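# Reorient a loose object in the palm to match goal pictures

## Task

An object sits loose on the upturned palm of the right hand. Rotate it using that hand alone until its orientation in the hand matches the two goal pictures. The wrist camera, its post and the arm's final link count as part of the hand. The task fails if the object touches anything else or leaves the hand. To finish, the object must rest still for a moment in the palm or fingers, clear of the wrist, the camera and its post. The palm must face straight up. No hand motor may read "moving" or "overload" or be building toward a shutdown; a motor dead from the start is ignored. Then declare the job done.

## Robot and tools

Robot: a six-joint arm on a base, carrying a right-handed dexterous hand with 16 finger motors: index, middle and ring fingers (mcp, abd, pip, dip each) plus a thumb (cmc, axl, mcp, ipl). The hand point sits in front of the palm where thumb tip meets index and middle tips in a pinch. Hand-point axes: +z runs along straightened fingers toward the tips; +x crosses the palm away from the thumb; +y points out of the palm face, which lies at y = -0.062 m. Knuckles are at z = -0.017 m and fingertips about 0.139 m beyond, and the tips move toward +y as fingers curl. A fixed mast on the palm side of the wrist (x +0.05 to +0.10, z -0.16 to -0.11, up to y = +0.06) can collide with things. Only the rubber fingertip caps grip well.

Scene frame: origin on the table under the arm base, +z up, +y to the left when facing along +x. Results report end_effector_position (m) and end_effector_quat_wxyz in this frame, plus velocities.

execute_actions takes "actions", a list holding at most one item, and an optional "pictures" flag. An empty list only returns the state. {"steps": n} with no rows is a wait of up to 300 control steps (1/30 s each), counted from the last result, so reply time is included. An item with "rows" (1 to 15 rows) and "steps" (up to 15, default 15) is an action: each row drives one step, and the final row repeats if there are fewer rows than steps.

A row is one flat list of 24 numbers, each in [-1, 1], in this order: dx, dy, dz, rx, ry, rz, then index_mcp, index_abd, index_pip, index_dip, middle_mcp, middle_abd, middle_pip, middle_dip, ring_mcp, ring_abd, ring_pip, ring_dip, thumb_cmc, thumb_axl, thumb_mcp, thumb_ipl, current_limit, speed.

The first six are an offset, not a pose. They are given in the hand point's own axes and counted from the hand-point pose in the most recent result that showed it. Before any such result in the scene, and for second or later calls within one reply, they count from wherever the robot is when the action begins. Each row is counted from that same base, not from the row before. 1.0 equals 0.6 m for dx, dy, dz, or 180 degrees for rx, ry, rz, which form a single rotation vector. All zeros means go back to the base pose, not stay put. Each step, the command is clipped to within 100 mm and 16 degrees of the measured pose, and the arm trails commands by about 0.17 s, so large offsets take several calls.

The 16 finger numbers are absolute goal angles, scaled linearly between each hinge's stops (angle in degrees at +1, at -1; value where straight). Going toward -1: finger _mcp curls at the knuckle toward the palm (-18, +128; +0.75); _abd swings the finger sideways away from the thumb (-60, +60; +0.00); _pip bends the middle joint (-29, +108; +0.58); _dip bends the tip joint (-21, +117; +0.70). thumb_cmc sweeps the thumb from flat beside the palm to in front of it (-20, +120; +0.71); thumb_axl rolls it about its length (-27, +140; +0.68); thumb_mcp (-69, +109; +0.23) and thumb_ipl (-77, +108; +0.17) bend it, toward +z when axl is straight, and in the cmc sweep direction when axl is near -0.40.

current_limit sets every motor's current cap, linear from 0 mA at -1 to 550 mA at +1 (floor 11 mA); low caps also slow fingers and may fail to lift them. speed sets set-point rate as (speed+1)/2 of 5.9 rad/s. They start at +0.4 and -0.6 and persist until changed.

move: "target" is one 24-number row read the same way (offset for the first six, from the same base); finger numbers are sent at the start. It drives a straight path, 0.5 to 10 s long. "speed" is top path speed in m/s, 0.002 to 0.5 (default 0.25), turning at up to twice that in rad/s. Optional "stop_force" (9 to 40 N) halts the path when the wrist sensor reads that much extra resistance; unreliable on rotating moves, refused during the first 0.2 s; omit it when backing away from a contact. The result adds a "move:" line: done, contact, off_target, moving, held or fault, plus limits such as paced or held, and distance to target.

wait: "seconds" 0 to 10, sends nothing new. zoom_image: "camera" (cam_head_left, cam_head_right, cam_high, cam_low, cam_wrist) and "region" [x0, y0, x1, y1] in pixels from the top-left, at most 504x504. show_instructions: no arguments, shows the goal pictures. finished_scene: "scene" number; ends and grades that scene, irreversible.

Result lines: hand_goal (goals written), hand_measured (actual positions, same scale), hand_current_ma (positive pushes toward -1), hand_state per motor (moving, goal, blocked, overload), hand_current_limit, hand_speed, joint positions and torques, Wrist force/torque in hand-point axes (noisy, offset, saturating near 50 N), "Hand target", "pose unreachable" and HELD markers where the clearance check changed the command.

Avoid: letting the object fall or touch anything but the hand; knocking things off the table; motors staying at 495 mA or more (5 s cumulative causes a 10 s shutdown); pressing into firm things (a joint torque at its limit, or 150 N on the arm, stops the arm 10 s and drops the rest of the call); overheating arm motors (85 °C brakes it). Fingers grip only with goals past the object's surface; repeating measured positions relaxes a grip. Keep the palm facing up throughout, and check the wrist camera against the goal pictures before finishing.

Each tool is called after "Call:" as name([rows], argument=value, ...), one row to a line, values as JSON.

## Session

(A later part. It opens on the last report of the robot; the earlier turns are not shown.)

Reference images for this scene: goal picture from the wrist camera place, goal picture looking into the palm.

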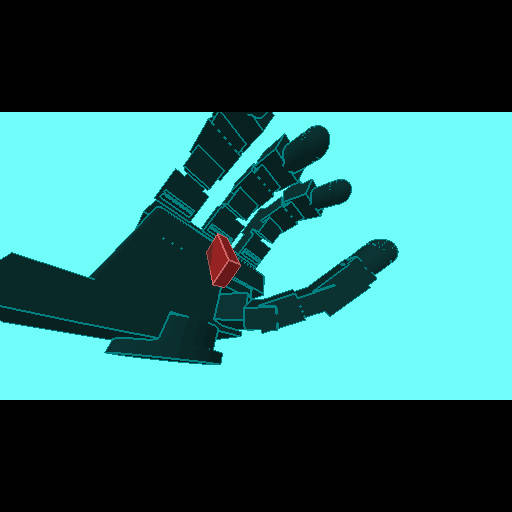

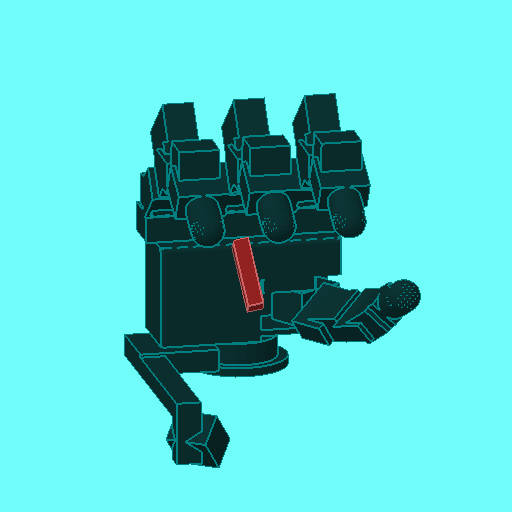

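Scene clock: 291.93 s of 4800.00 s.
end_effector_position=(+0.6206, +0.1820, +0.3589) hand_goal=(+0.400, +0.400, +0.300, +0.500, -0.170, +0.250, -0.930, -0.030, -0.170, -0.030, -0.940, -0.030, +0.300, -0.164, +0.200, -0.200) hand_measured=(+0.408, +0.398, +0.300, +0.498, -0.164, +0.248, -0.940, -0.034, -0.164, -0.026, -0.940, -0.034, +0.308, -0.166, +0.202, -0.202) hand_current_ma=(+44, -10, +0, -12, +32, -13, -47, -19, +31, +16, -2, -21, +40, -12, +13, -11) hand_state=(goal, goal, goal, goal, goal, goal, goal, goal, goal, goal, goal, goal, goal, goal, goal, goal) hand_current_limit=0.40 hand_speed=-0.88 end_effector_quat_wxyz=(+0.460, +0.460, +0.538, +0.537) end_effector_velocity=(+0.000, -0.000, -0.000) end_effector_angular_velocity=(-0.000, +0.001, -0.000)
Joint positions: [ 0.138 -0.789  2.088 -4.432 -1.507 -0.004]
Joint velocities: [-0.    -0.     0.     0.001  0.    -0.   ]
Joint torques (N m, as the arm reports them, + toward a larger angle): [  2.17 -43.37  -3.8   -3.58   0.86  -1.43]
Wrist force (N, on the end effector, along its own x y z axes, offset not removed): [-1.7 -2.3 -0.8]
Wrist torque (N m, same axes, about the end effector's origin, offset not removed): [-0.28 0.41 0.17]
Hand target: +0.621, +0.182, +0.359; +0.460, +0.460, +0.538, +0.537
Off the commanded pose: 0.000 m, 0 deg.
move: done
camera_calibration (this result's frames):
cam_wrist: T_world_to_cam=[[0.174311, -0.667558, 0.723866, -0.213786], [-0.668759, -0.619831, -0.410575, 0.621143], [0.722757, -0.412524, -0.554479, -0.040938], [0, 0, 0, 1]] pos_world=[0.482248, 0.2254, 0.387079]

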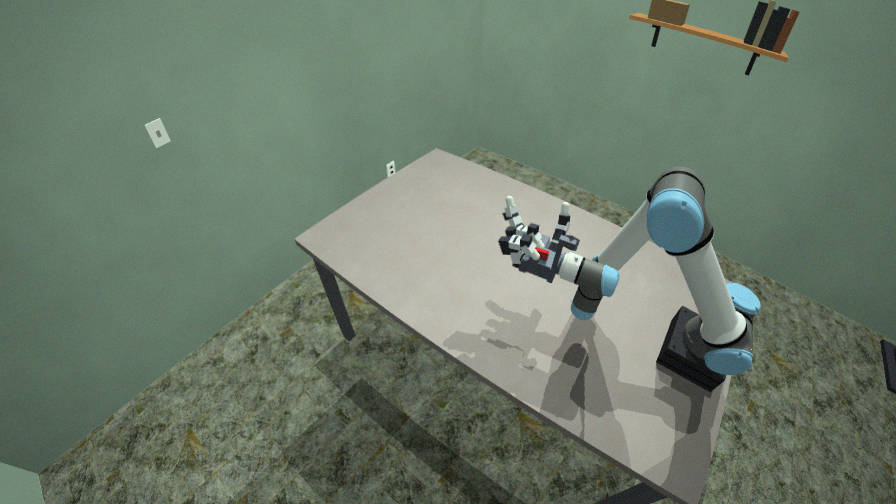

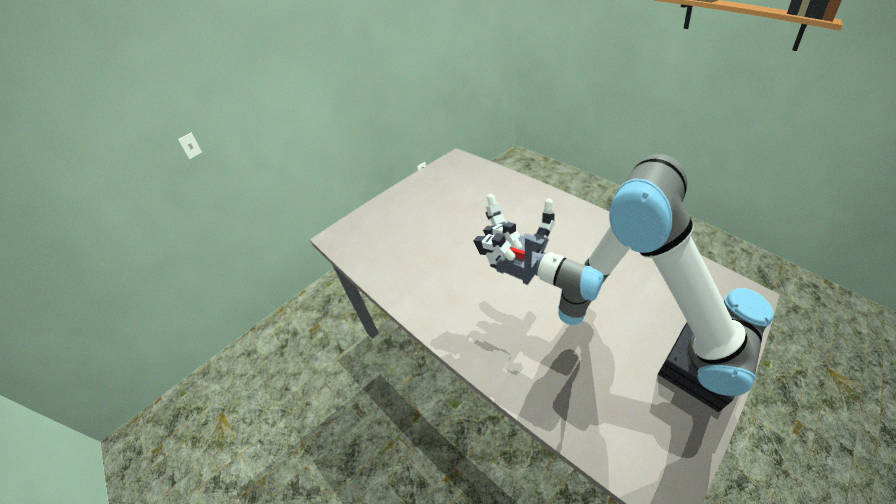

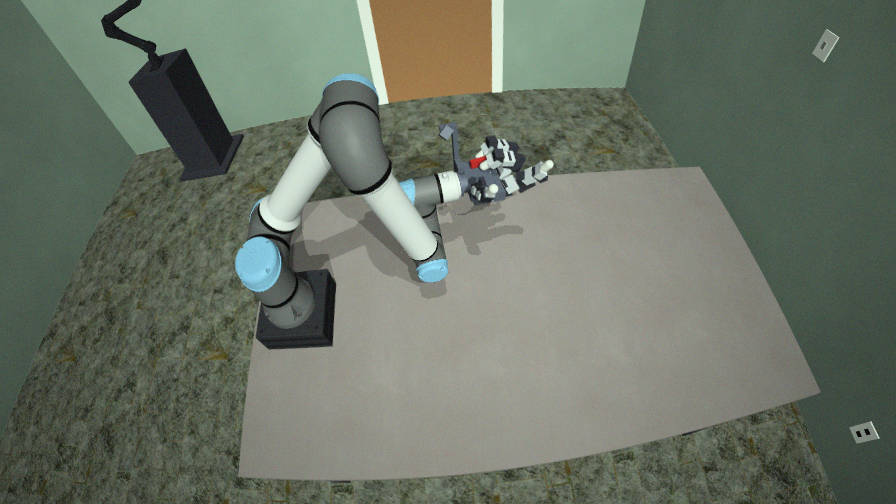

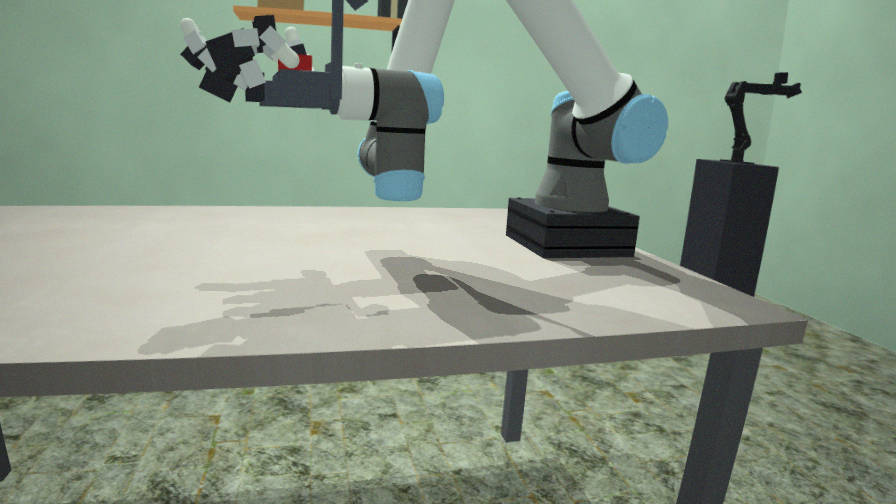

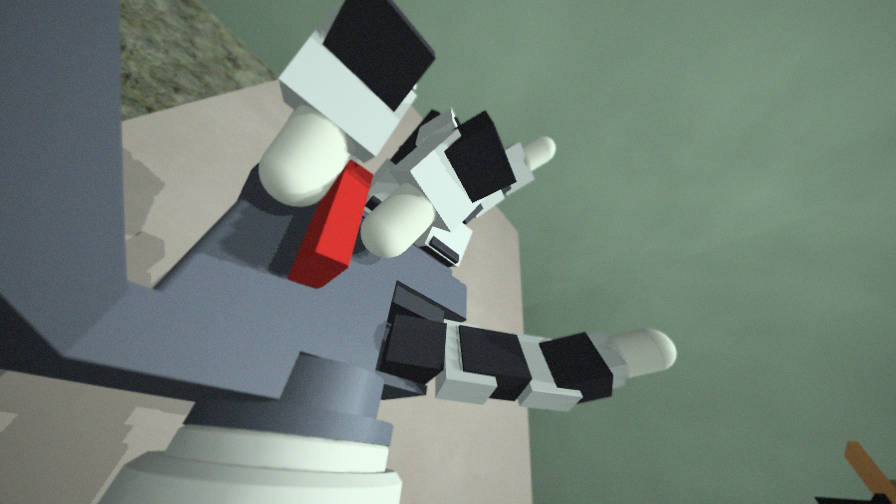

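Call:
move(target=[0,0,0,0,0,0,0.4,0.4,0.3,0.5,-0.17,0.4,-0.94,-0.05,-0.17,-0.2,-0.94,-0.03,0.3,-0.165,0.2,-0.2,0.4,-0.92])

Scene clock: 295.20 s of 4800.00 s.
end_effector_position=(+0.6206, +0.1820, +0.3589) hand_goal=(+0.400, +0.400, +0.300, +0.500, -0.170, +0.400, -0.940, -0.050, -0.170, -0.200, -0.940, -0.030, +0.300, -0.164, +0.200, -0.200) hand_measured=(+0.408, +0.398, +0.300, +0.498, -0.166, +0.358, -0.930, -0.048, -0.166, -0.140, -0.940, -0.032, +0.308, -0.166, +0.202, -0.202) hand_current_ma=(+44, -10, +0, -12, +23, -197, +49, +12, +23, +264, -2, -10, +40, -12, +13, -11) hand_state=(goal, goal, goal, goal, goal, blocked, goal, goal, goal, blocked, goal, goal, goal, goal, goal, goal) hand_current_limit=0.40 hand_speed=-0.92 end_effector_quat_wxyz=(+0.460, +0.460, +0.538, +0.537) end_effector_velocity=(+0.000, +0.000, +0.000) end_effector_angular_velocity=(+0.000, -0.001, +0.000)
Joint positions: [ 0.138 -0.789  2.088 -4.432 -1.507 -0.004]
Joint velocities: [ 0.    -0.    -0.001 -0.     0.    -0.   ]
Joint torques (N m, as the arm reports them, + toward a larger angle): [  1.99 -43.76  -3.63  -3.6    0.96  -1.42]
Wrist force (N, on the end effector, along its own x y z axes, offset not removed): [-0.1 0.5 -0.7]
Wrist torque (N m, same axes, about the end effector's origin, offset not removed): [0.08 0.45 0.21]
Hand target: +0.621, +0.182, +0.359; +0.460, +0.460, +0.538, +0.537
Off the commanded pose: 0.000 m, 0 deg.
move: done
camera_calibration (this result's frames):
cam_wrist: T_world_to_cam=[[0.174311, -0.667558, 0.723866, -0.213786], [-0.668759, -0.61983, -0.410575, 0.621143], [0.722757, -0.412524, -0.554479, -0.040938], [0, 0, 0, 1]] pos_world=[0.482248, 0.2254, 0.387079]

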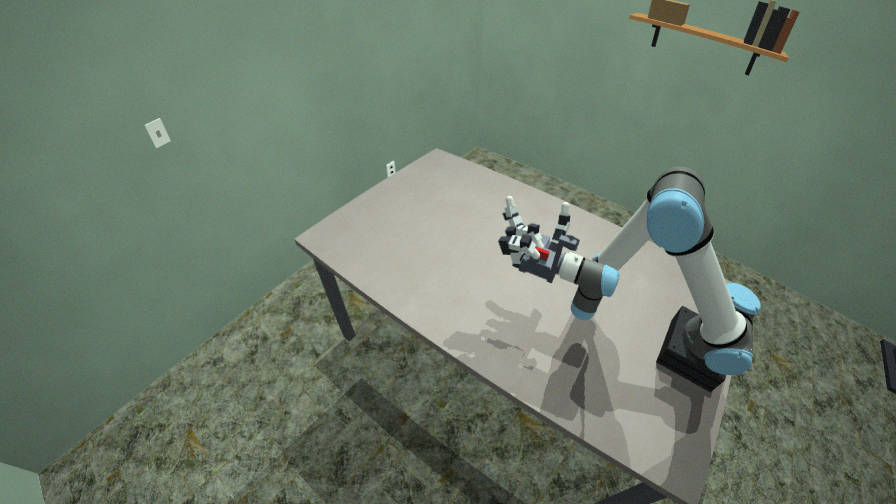

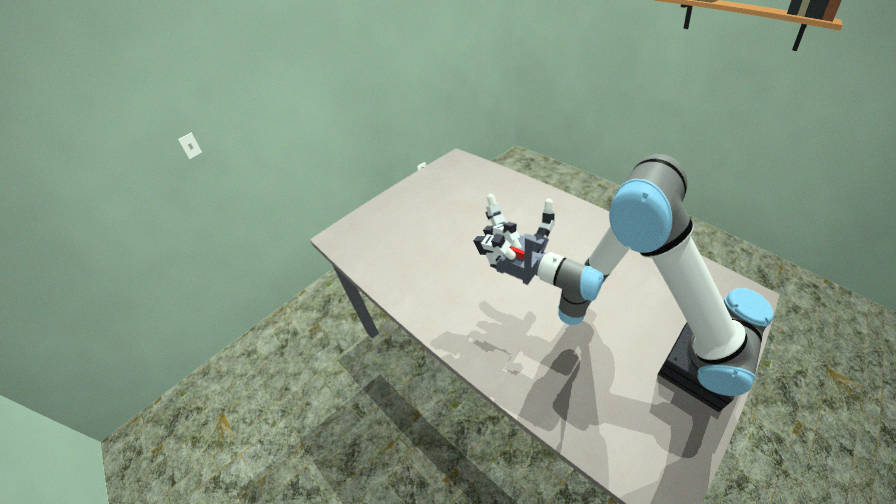

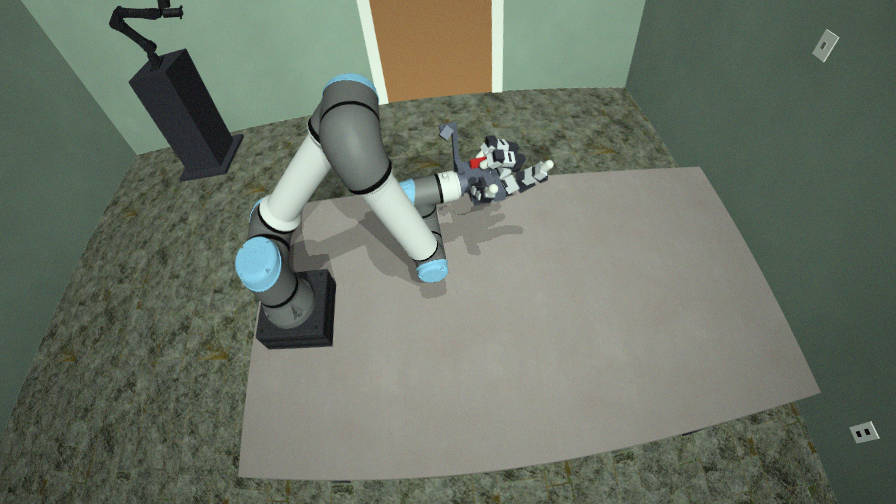

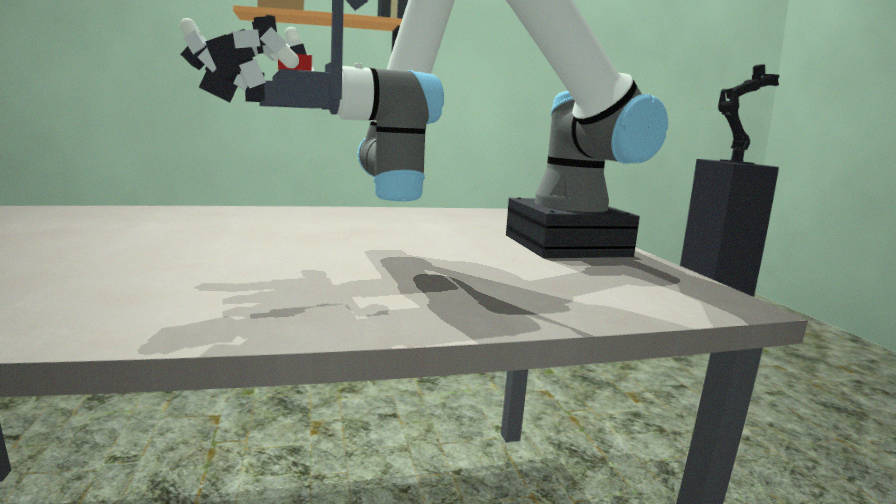

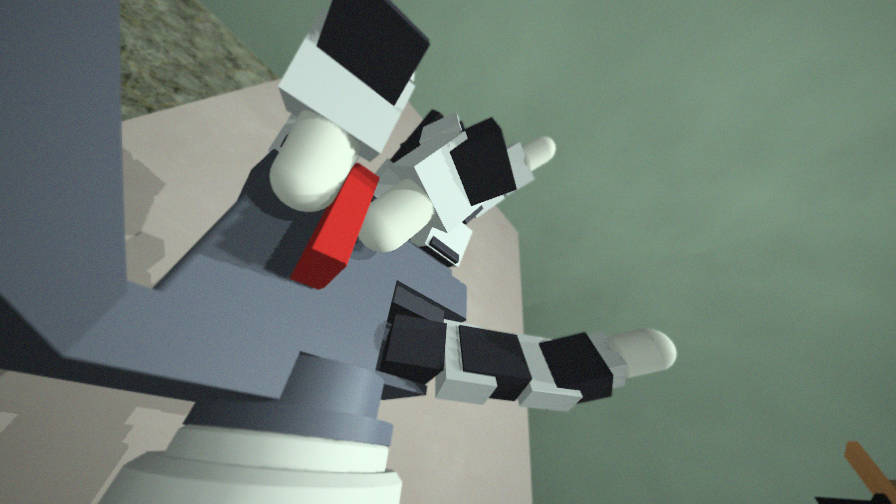

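Call:
move(target=[0,0,0,0,0,0,0.4,0.4,0.3,0.5,0.21,0.4,-0.94,-0.05,0.21,-0.2,-0.94,-0.03,0.3,-0.165,0.2,-0.2,0.4,-0.88])

Call:
zoom_image(camera="cam_low", region=[220,0,350,110])

Call:
zoom_image(camera="cam_wrist", region=[300,80,468,248])

Call:
show_instructions()

Scene clock: 300.50 s of 4800.00 s.
end_effector_position=(+0.6206, +0.1820, +0.3589) hand_goal=(+0.400, +0.400, +0.300, +0.500, +0.210, +0.400, -0.940, -0.050, +0.210, -0.200, -0.940, -0.030, +0.300, -0.164, +0.200, -0.200) hand_measured=(+0.408, +0.398, +0.300, +0.498, +0.212, +0.358, -0.930, -0.048, +0.212, -0.140, -0.940, -0.032, +0.308, -0.166, +0.202, -0.202) hand_current_ma=(+44, -10, +0, -12, +12, -197, +51, +12, +13, +264, -1, -10, +40, -12, +13, -11) hand_state=(goal, goal, goal, goal, goal, blocked, goal, goal, goal, blocked, goal, goal, goal, goal, goal, goal) hand_current_limit=0.40 hand_speed=-0.88 end_effector_quat_wxyz=(+0.460, +0.460, +0.538, +0.537) end_effector_velocity=(+0.000, +0.000, -0.000) end_effector_angular_velocity=(-0.000, +0.001, -0.000)
Joint positions: [ 0.138 -0.789  2.088 -4.432 -1.507 -0.004]
Joint velocities: [ 0.     0.001 -0.     0.001 -0.     0.   ]
Joint torques (N m, as the arm reports them, + toward a larger angle): [  2.4  -43.32  -3.69  -3.59   0.99  -1.41]
Wrist force (N, on the end effector, along its own x y z axes, offset not removed): [-1.6 3.1 -1.1]
Wrist torque (N m, same axes, about the end effector's origin, offset not removed): [0.49 0.66 0.26]
Hand target: +0.621, +0.182, +0.359; +0.460, +0.460, +0.538, +0.537
Off the commanded pose: 0.000 m, 0 deg.
After step 90, 0.70 s passed at rest.
move: done
camera_calibration (this result's frames):
cam_wrist: T_world_to_cam=[[0.174311, -0.667558, 0.723866, -0.213786], [-0.668759, -0.61983, -0.410575, 0.621143], [0.722757, -0.412524, -0.554479, -0.040938], [0, 0, 0, 1]] pos_world=[0.482248, 0.2254, 0.387079]

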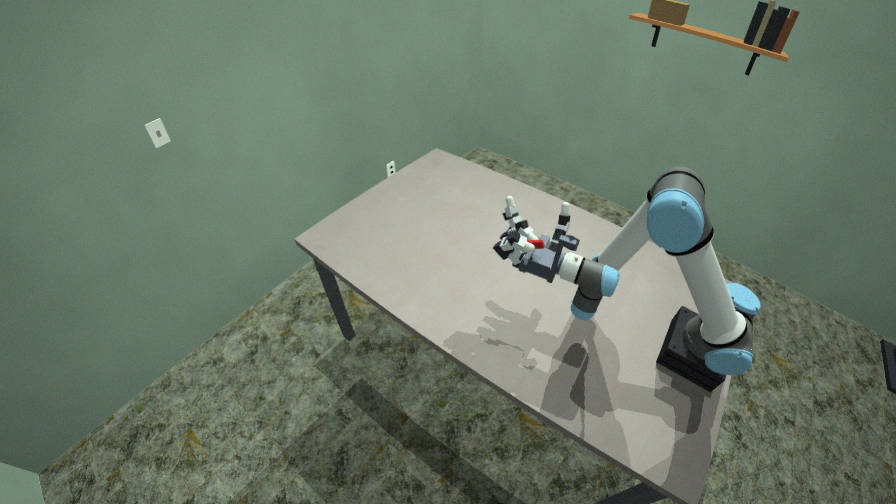

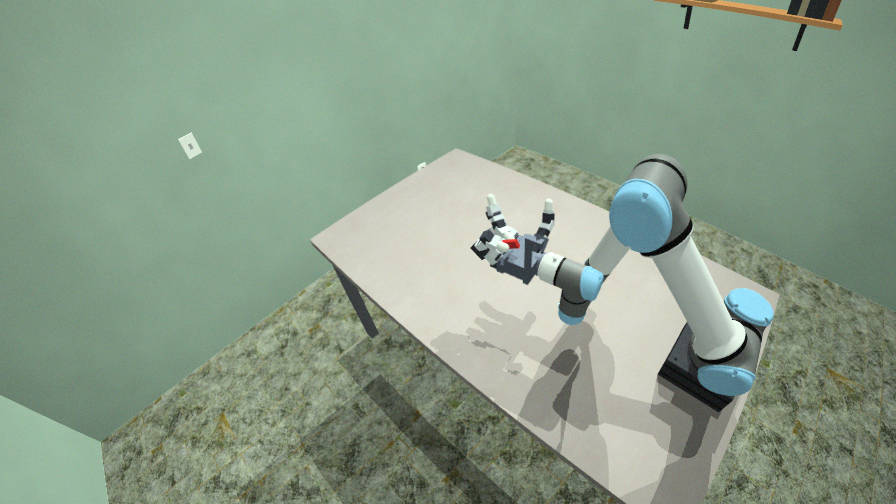

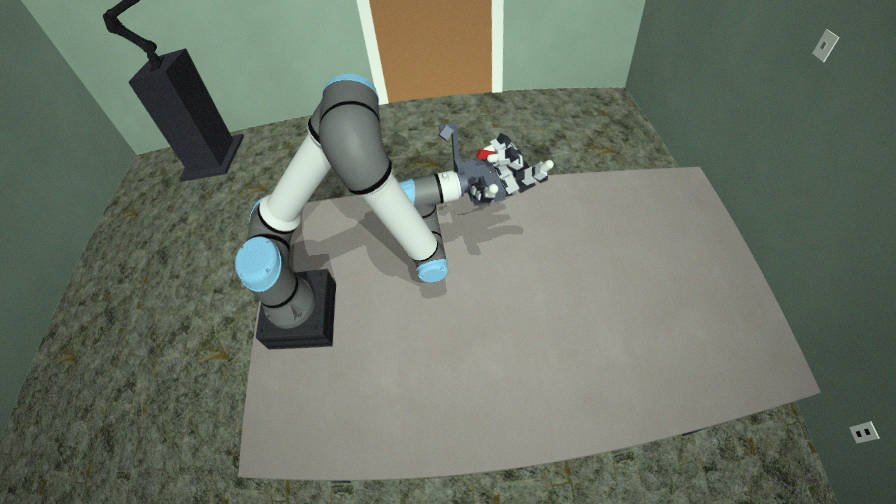

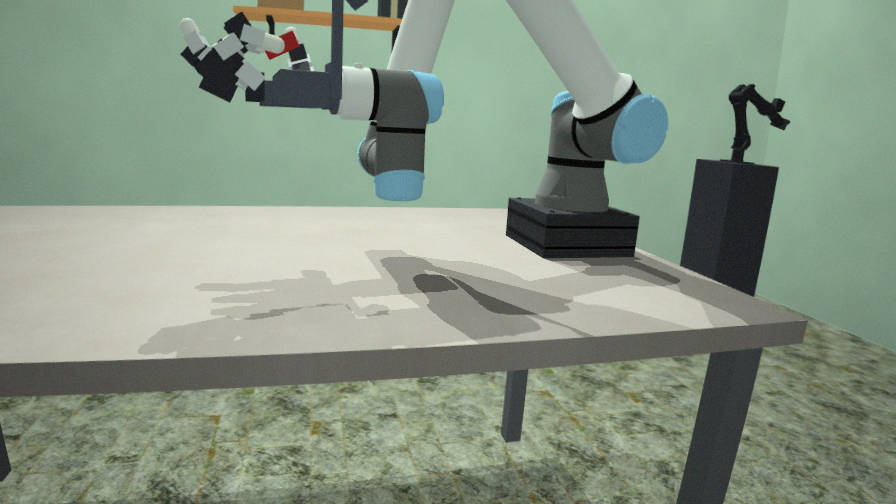

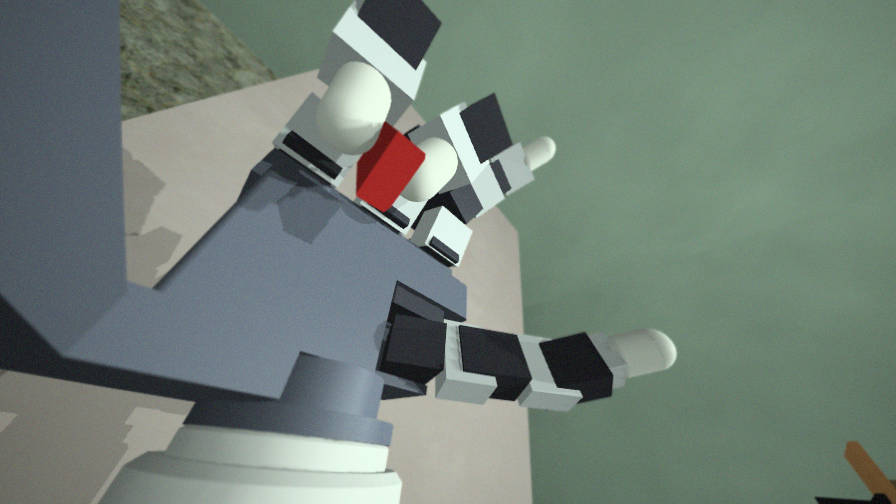

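Region (220, 0, 350, 110) of cam_low's 896x504 image, scaled by 3.877, with more detail than that image has; it fills the top 426 rows of this view, and the rest is white.

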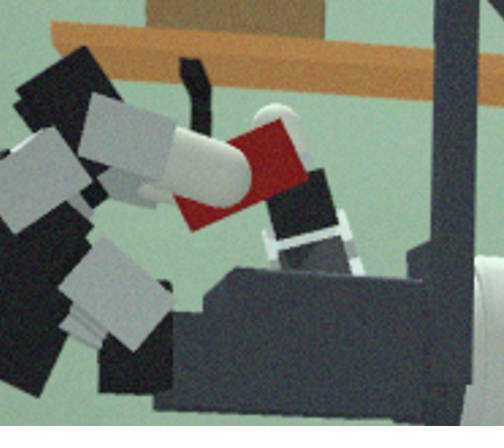

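Region (300, 80, 468, 248) of cam_wrist's 896x504 image, scaled by 3.000, with more detail than that image has.

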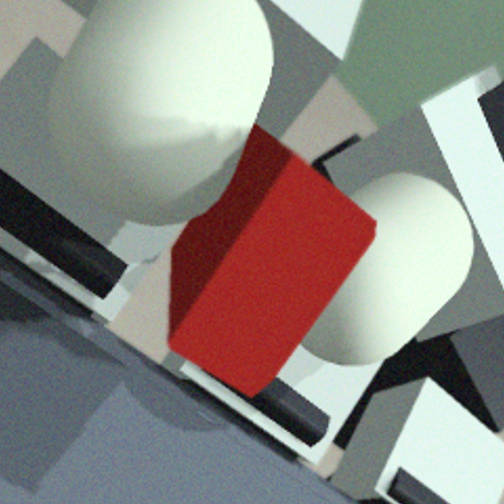

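Reference images for this scene: goal picture from the wrist camera place, goal picture looking into the palm.

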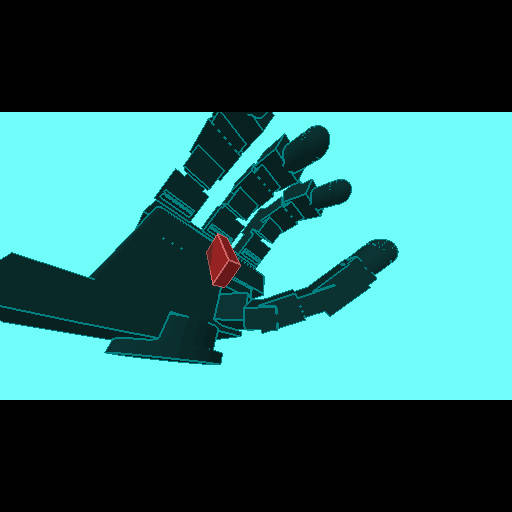

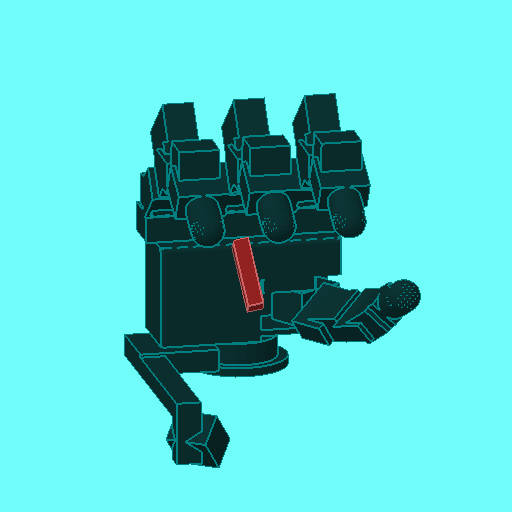

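Call:
move(target=[0,0,0,0,0,0,0.4,0.4,0.3,0.5,0.235,0.34,-0.94,-0.05,0.19,-0.26,-0.94,-0.03,0.3,-0.165,0.2,-0.2,0.4,-0.96])

Call:
zoom_image(camera="cam_wrist", region=[300,80,468,248])

Scene clock: 318.43 s of 4800.00 s.
end_effector_position=(+0.6206, +0.1820, +0.3589) hand_goal=(+0.400, +0.400, +0.300, +0.500, +0.236, +0.340, -0.940, -0.050, +0.190, -0.260, -0.940, -0.030, +0.300, -0.164, +0.200, -0.200) hand_measured=(+0.408, +0.398, +0.300, +0.498, +0.238, +0.314, -0.926, -0.048, +0.204, -0.194, -0.938, -0.032, +0.308, -0.166, +0.202, -0.202) hand_current_ma=(+44, -10, +0, -12, +10, -121, +69, +17, +75, +292, +17, -10, +40, -12, +13, -11) hand_state=(goal, goal, goal, goal, goal, blocked, goal, goal, goal, blocked, goal, goal, goal, goal, goal, goal) hand_current_limit=0.40 hand_speed=-0.96 end_effector_quat_wxyz=(+0.460, +0.460, +0.538, +0.537) end_effector_velocity=(-0.000, -0.000, -0.000) end_effector_angular_velocity=(-0.000, +0.001, +0.000)
Joint positions: [ 0.138 -0.789  2.088 -4.432 -1.507 -0.004]
Joint velocities: [-0.    -0.     0.001  0.     0.    -0.   ]
Joint torques (N m, as the arm reports them, + toward a larger angle): [  1.84 -43.72  -3.71  -3.7    1.01  -1.34]
Wrist force (N, on the end effector, along its own x y z axes, offset not removed): [-1.7 3.0 -0.8]
Wrist torque (N m, same axes, about the end effector's origin, offset not removed): [0.37 0.49 0.14]
Hand target: +0.621, +0.182, +0.359; +0.460, +0.460, +0.538, +0.537
Off the commanded pose: 0.000 m, 0 deg.
After step 90, 14.20 s passed at rest.
move: done
camera_calibration (this result's frames):
cam_wrist: T_world_to_cam=[[0.174311, -0.667558, 0.723866, -0.213786], [-0.668759, -0.619831, -0.410575, 0.621143], [0.722757, -0.412524, -0.554479, -0.040938], [0, 0, 0, 1]] pos_world=[0.482248, 0.2254, 0.387079]

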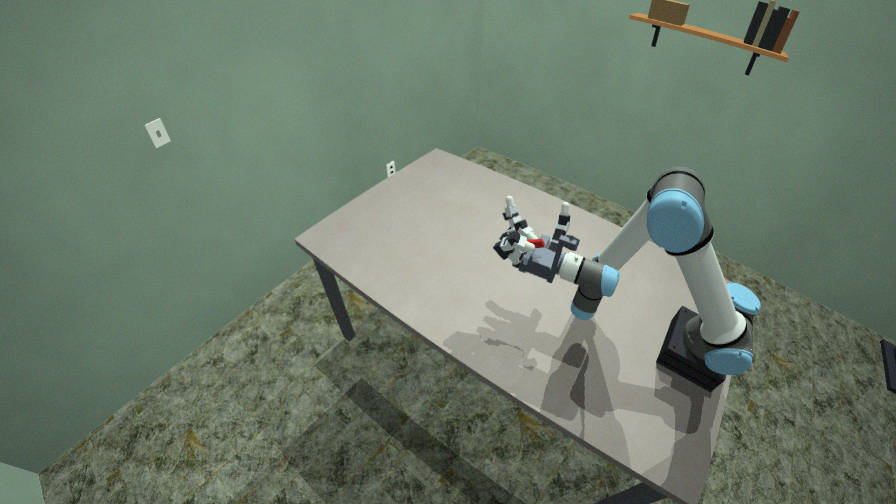

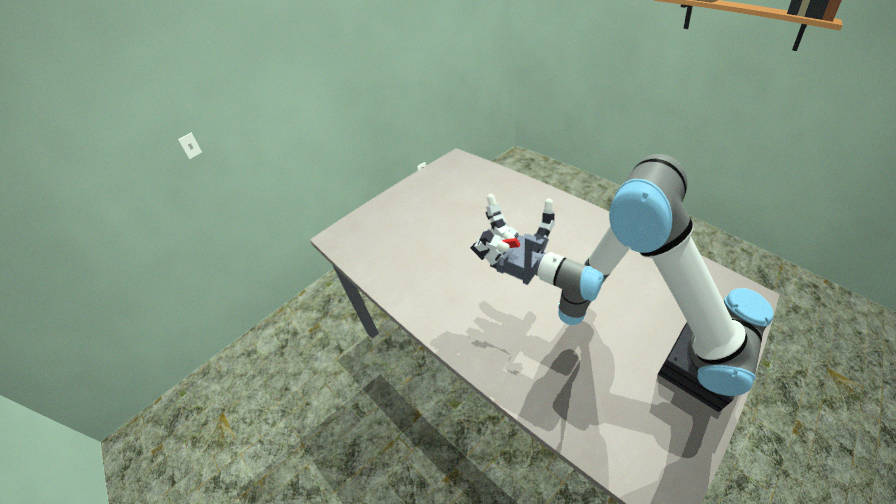

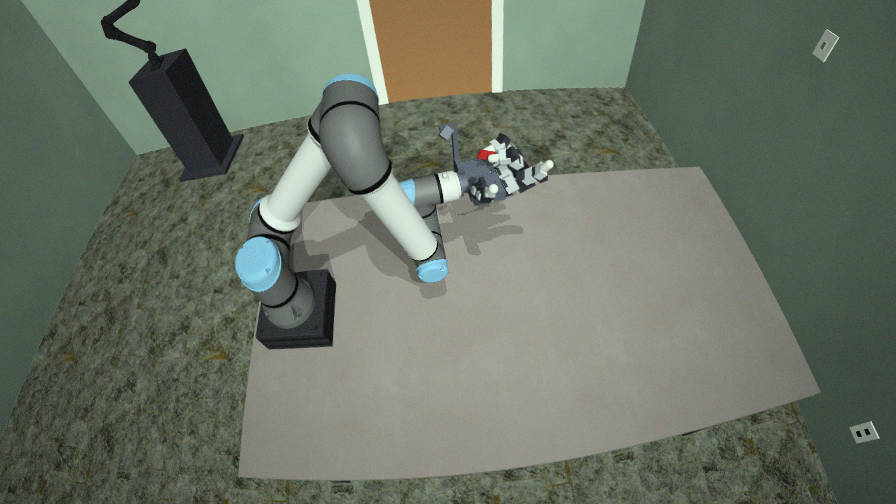

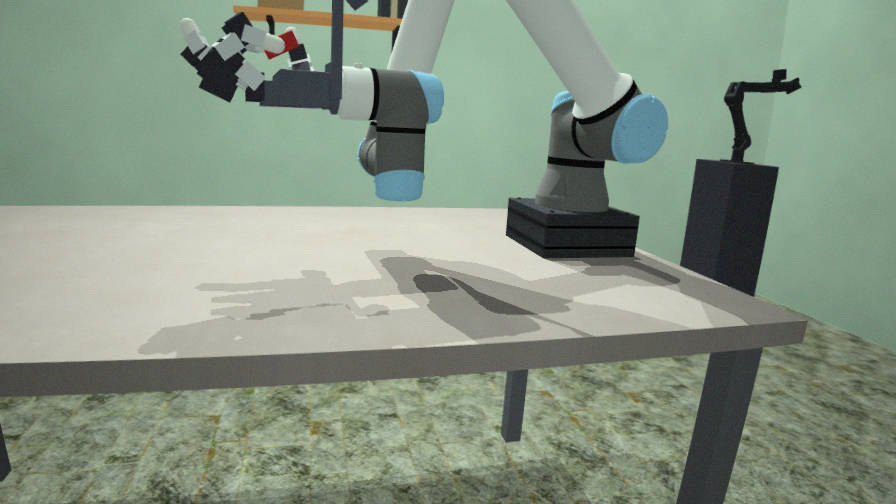

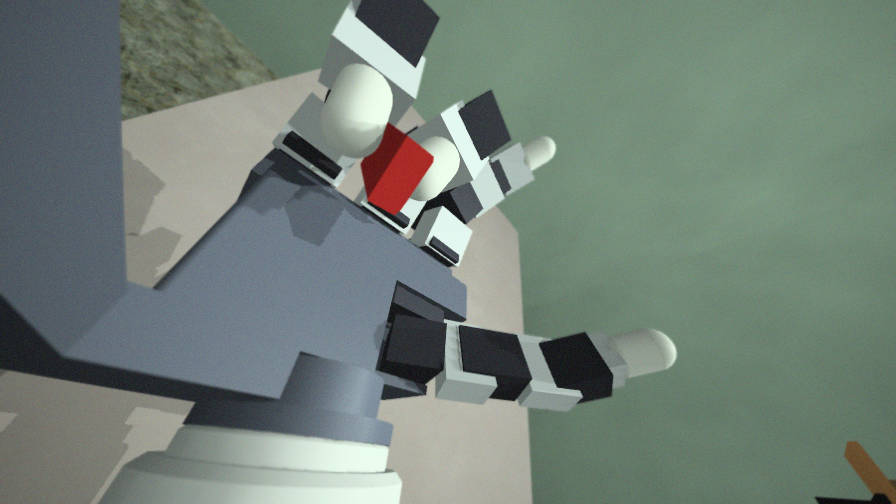

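Region (300, 80, 468, 248) of cam_wrist's 896x504 image, scaled by 3.000, with more detail than that image has.

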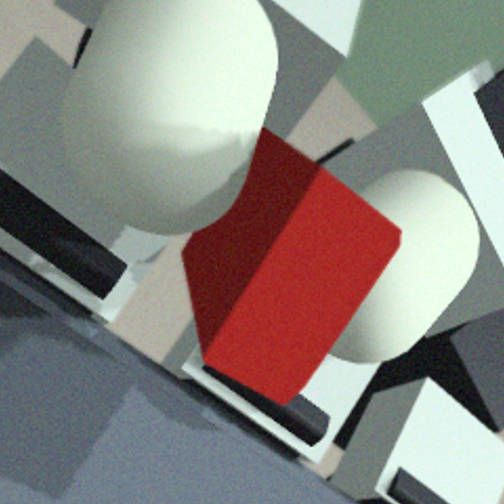

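Call:
move(target=[0,0,0,0,0,0,0.4,0.4,0.3,0.5,0.25,0.3,-0.94,-0.05,0.172,-0.3,-0.94,-0.03,0.3,-0.165,0.2,-0.2,0.4,-0.96])

Call:
zoom_image(camera="cam_wrist", region=[300,80,468,248])

Scene clock: 323.50 s of 4800.00 s.
end_effector_position=(+0.6206, +0.1820, +0.3589) hand_goal=(+0.400, +0.400, +0.300, +0.500, +0.250, +0.300, -0.940, -0.050, +0.172, -0.300, -0.940, -0.030, +0.300, -0.164, +0.200, -0.200) hand_measured=(+0.408, +0.398, +0.300, +0.498, +0.252, +0.274, -0.926, -0.046, +0.186, -0.238, -0.938, -0.032, +0.308, -0.166, +0.202, -0.202) hand_current_ma=(+44, -10, +0, -12, +7, -123, +69, +20, +80, +275, +17, -10, +40, -12, +13, -11) hand_state=(goal, goal, goal, goal, goal, blocked, goal, goal, goal, blocked, goal, goal, goal, goal, goal, goal) hand_current_limit=0.40 hand_speed=-0.96 end_effector_quat_wxyz=(+0.460, +0.460, +0.538, +0.537) end_effector_velocity=(+0.000, -0.000, -0.000) end_effector_angular_velocity=(-0.000, +0.000, -0.000)
Joint positions: [ 0.138 -0.789  2.088 -4.432 -1.507 -0.004]
Joint velocities: [-0.     0.001 -0.    -0.001  0.    -0.   ]
Joint torques (N m, as the arm reports them, + toward a larger angle): [  1.7  -43.54  -4.46  -3.7    0.93  -1.3 ]
Wrist force (N, on the end effector, along its own x y z axes, offset not removed): [1.4 1.6 0.4]
Wrist torque (N m, same axes, about the end effector's origin, offset not removed): [0.13 0.07 0.35]
Hand target: +0.621, +0.182, +0.359; +0.460, +0.460, +0.538, +0.537
Off the commanded pose: 0.000 m, 0 deg.
After step 90, 1.37 s passed at rest.
move: done
camera_calibration (this result's frames):
cam_wrist: T_world_to_cam=[[0.174311, -0.667558, 0.723866, -0.213786], [-0.668759, -0.61983, -0.410575, 0.621143], [0.722757, -0.412524, -0.554478, -0.040938], [0, 0, 0, 1]] pos_world=[0.482248, 0.2254, 0.387079]

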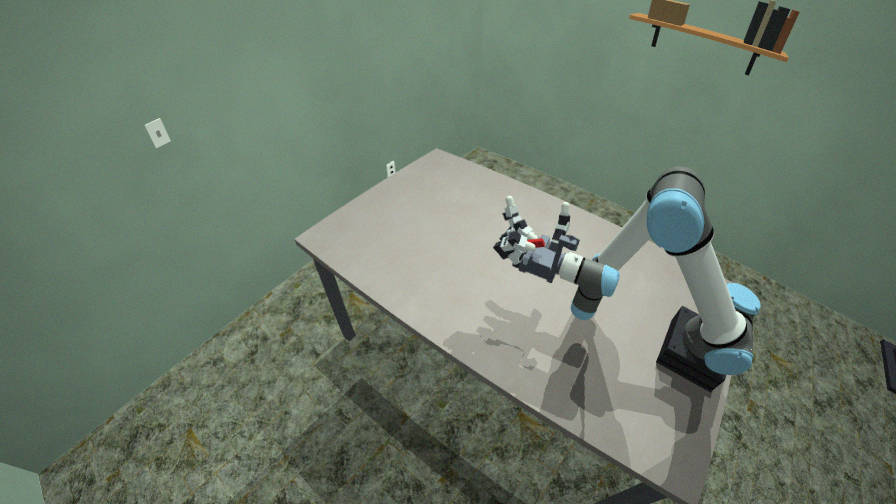

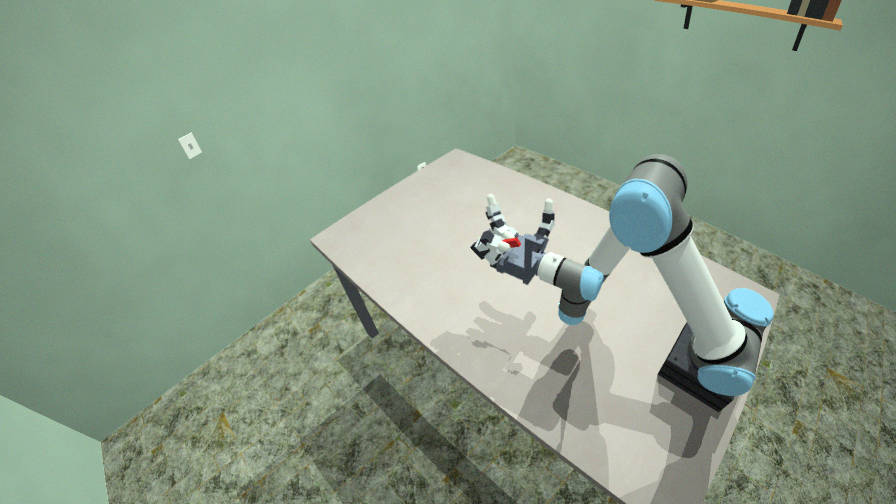

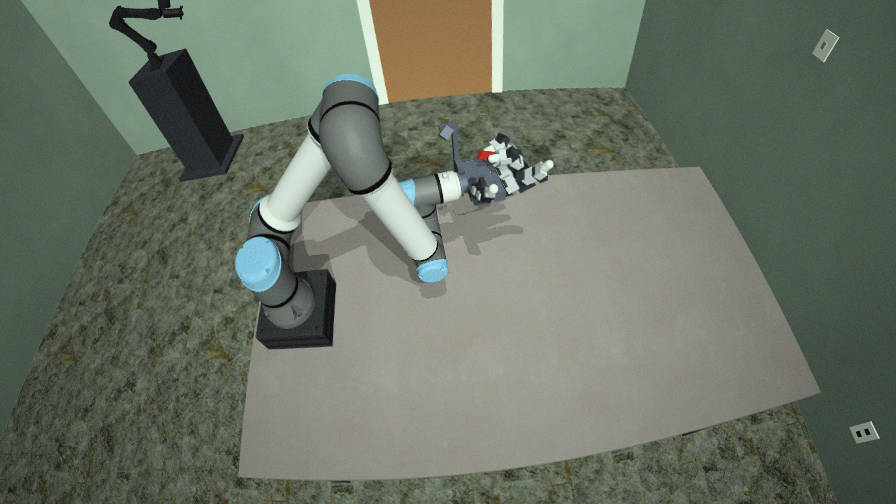

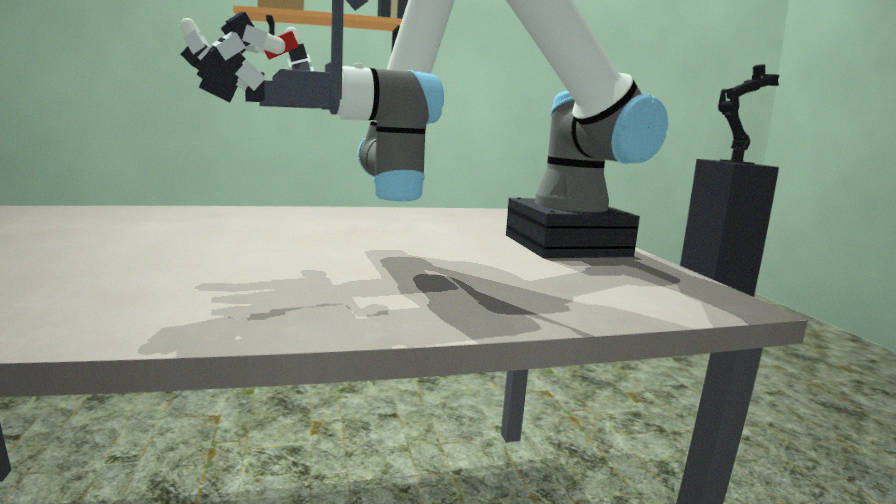

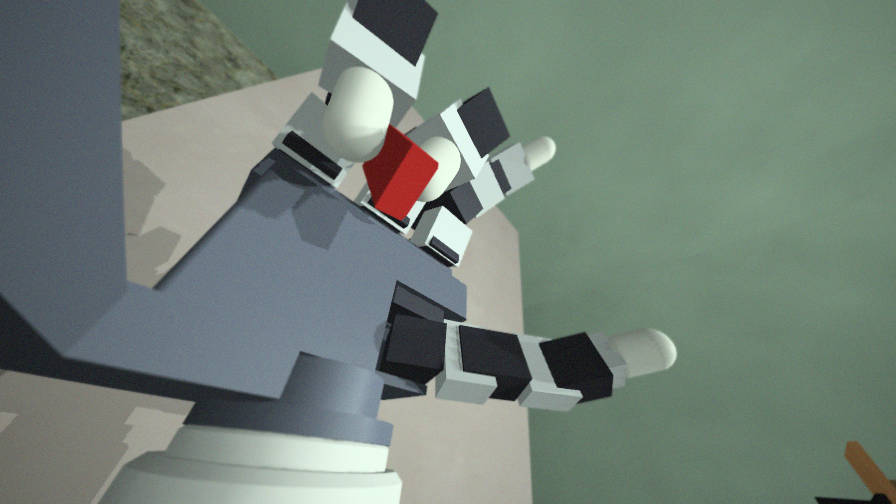

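Region (300, 80, 468, 248) of cam_wrist's 896x504 image, scaled by 3.000, with more detail than that image has.

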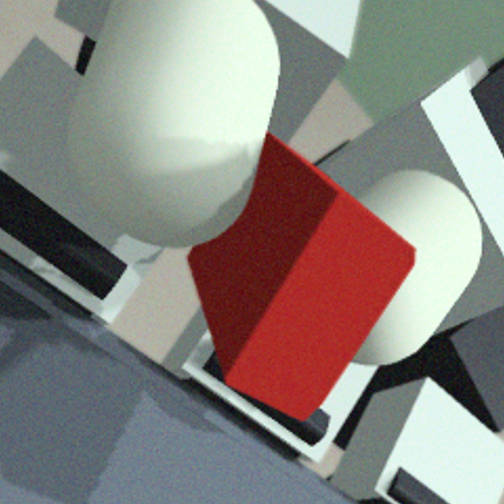

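Call:
finished_scene(scene=2)

The scene is finished: the task was done.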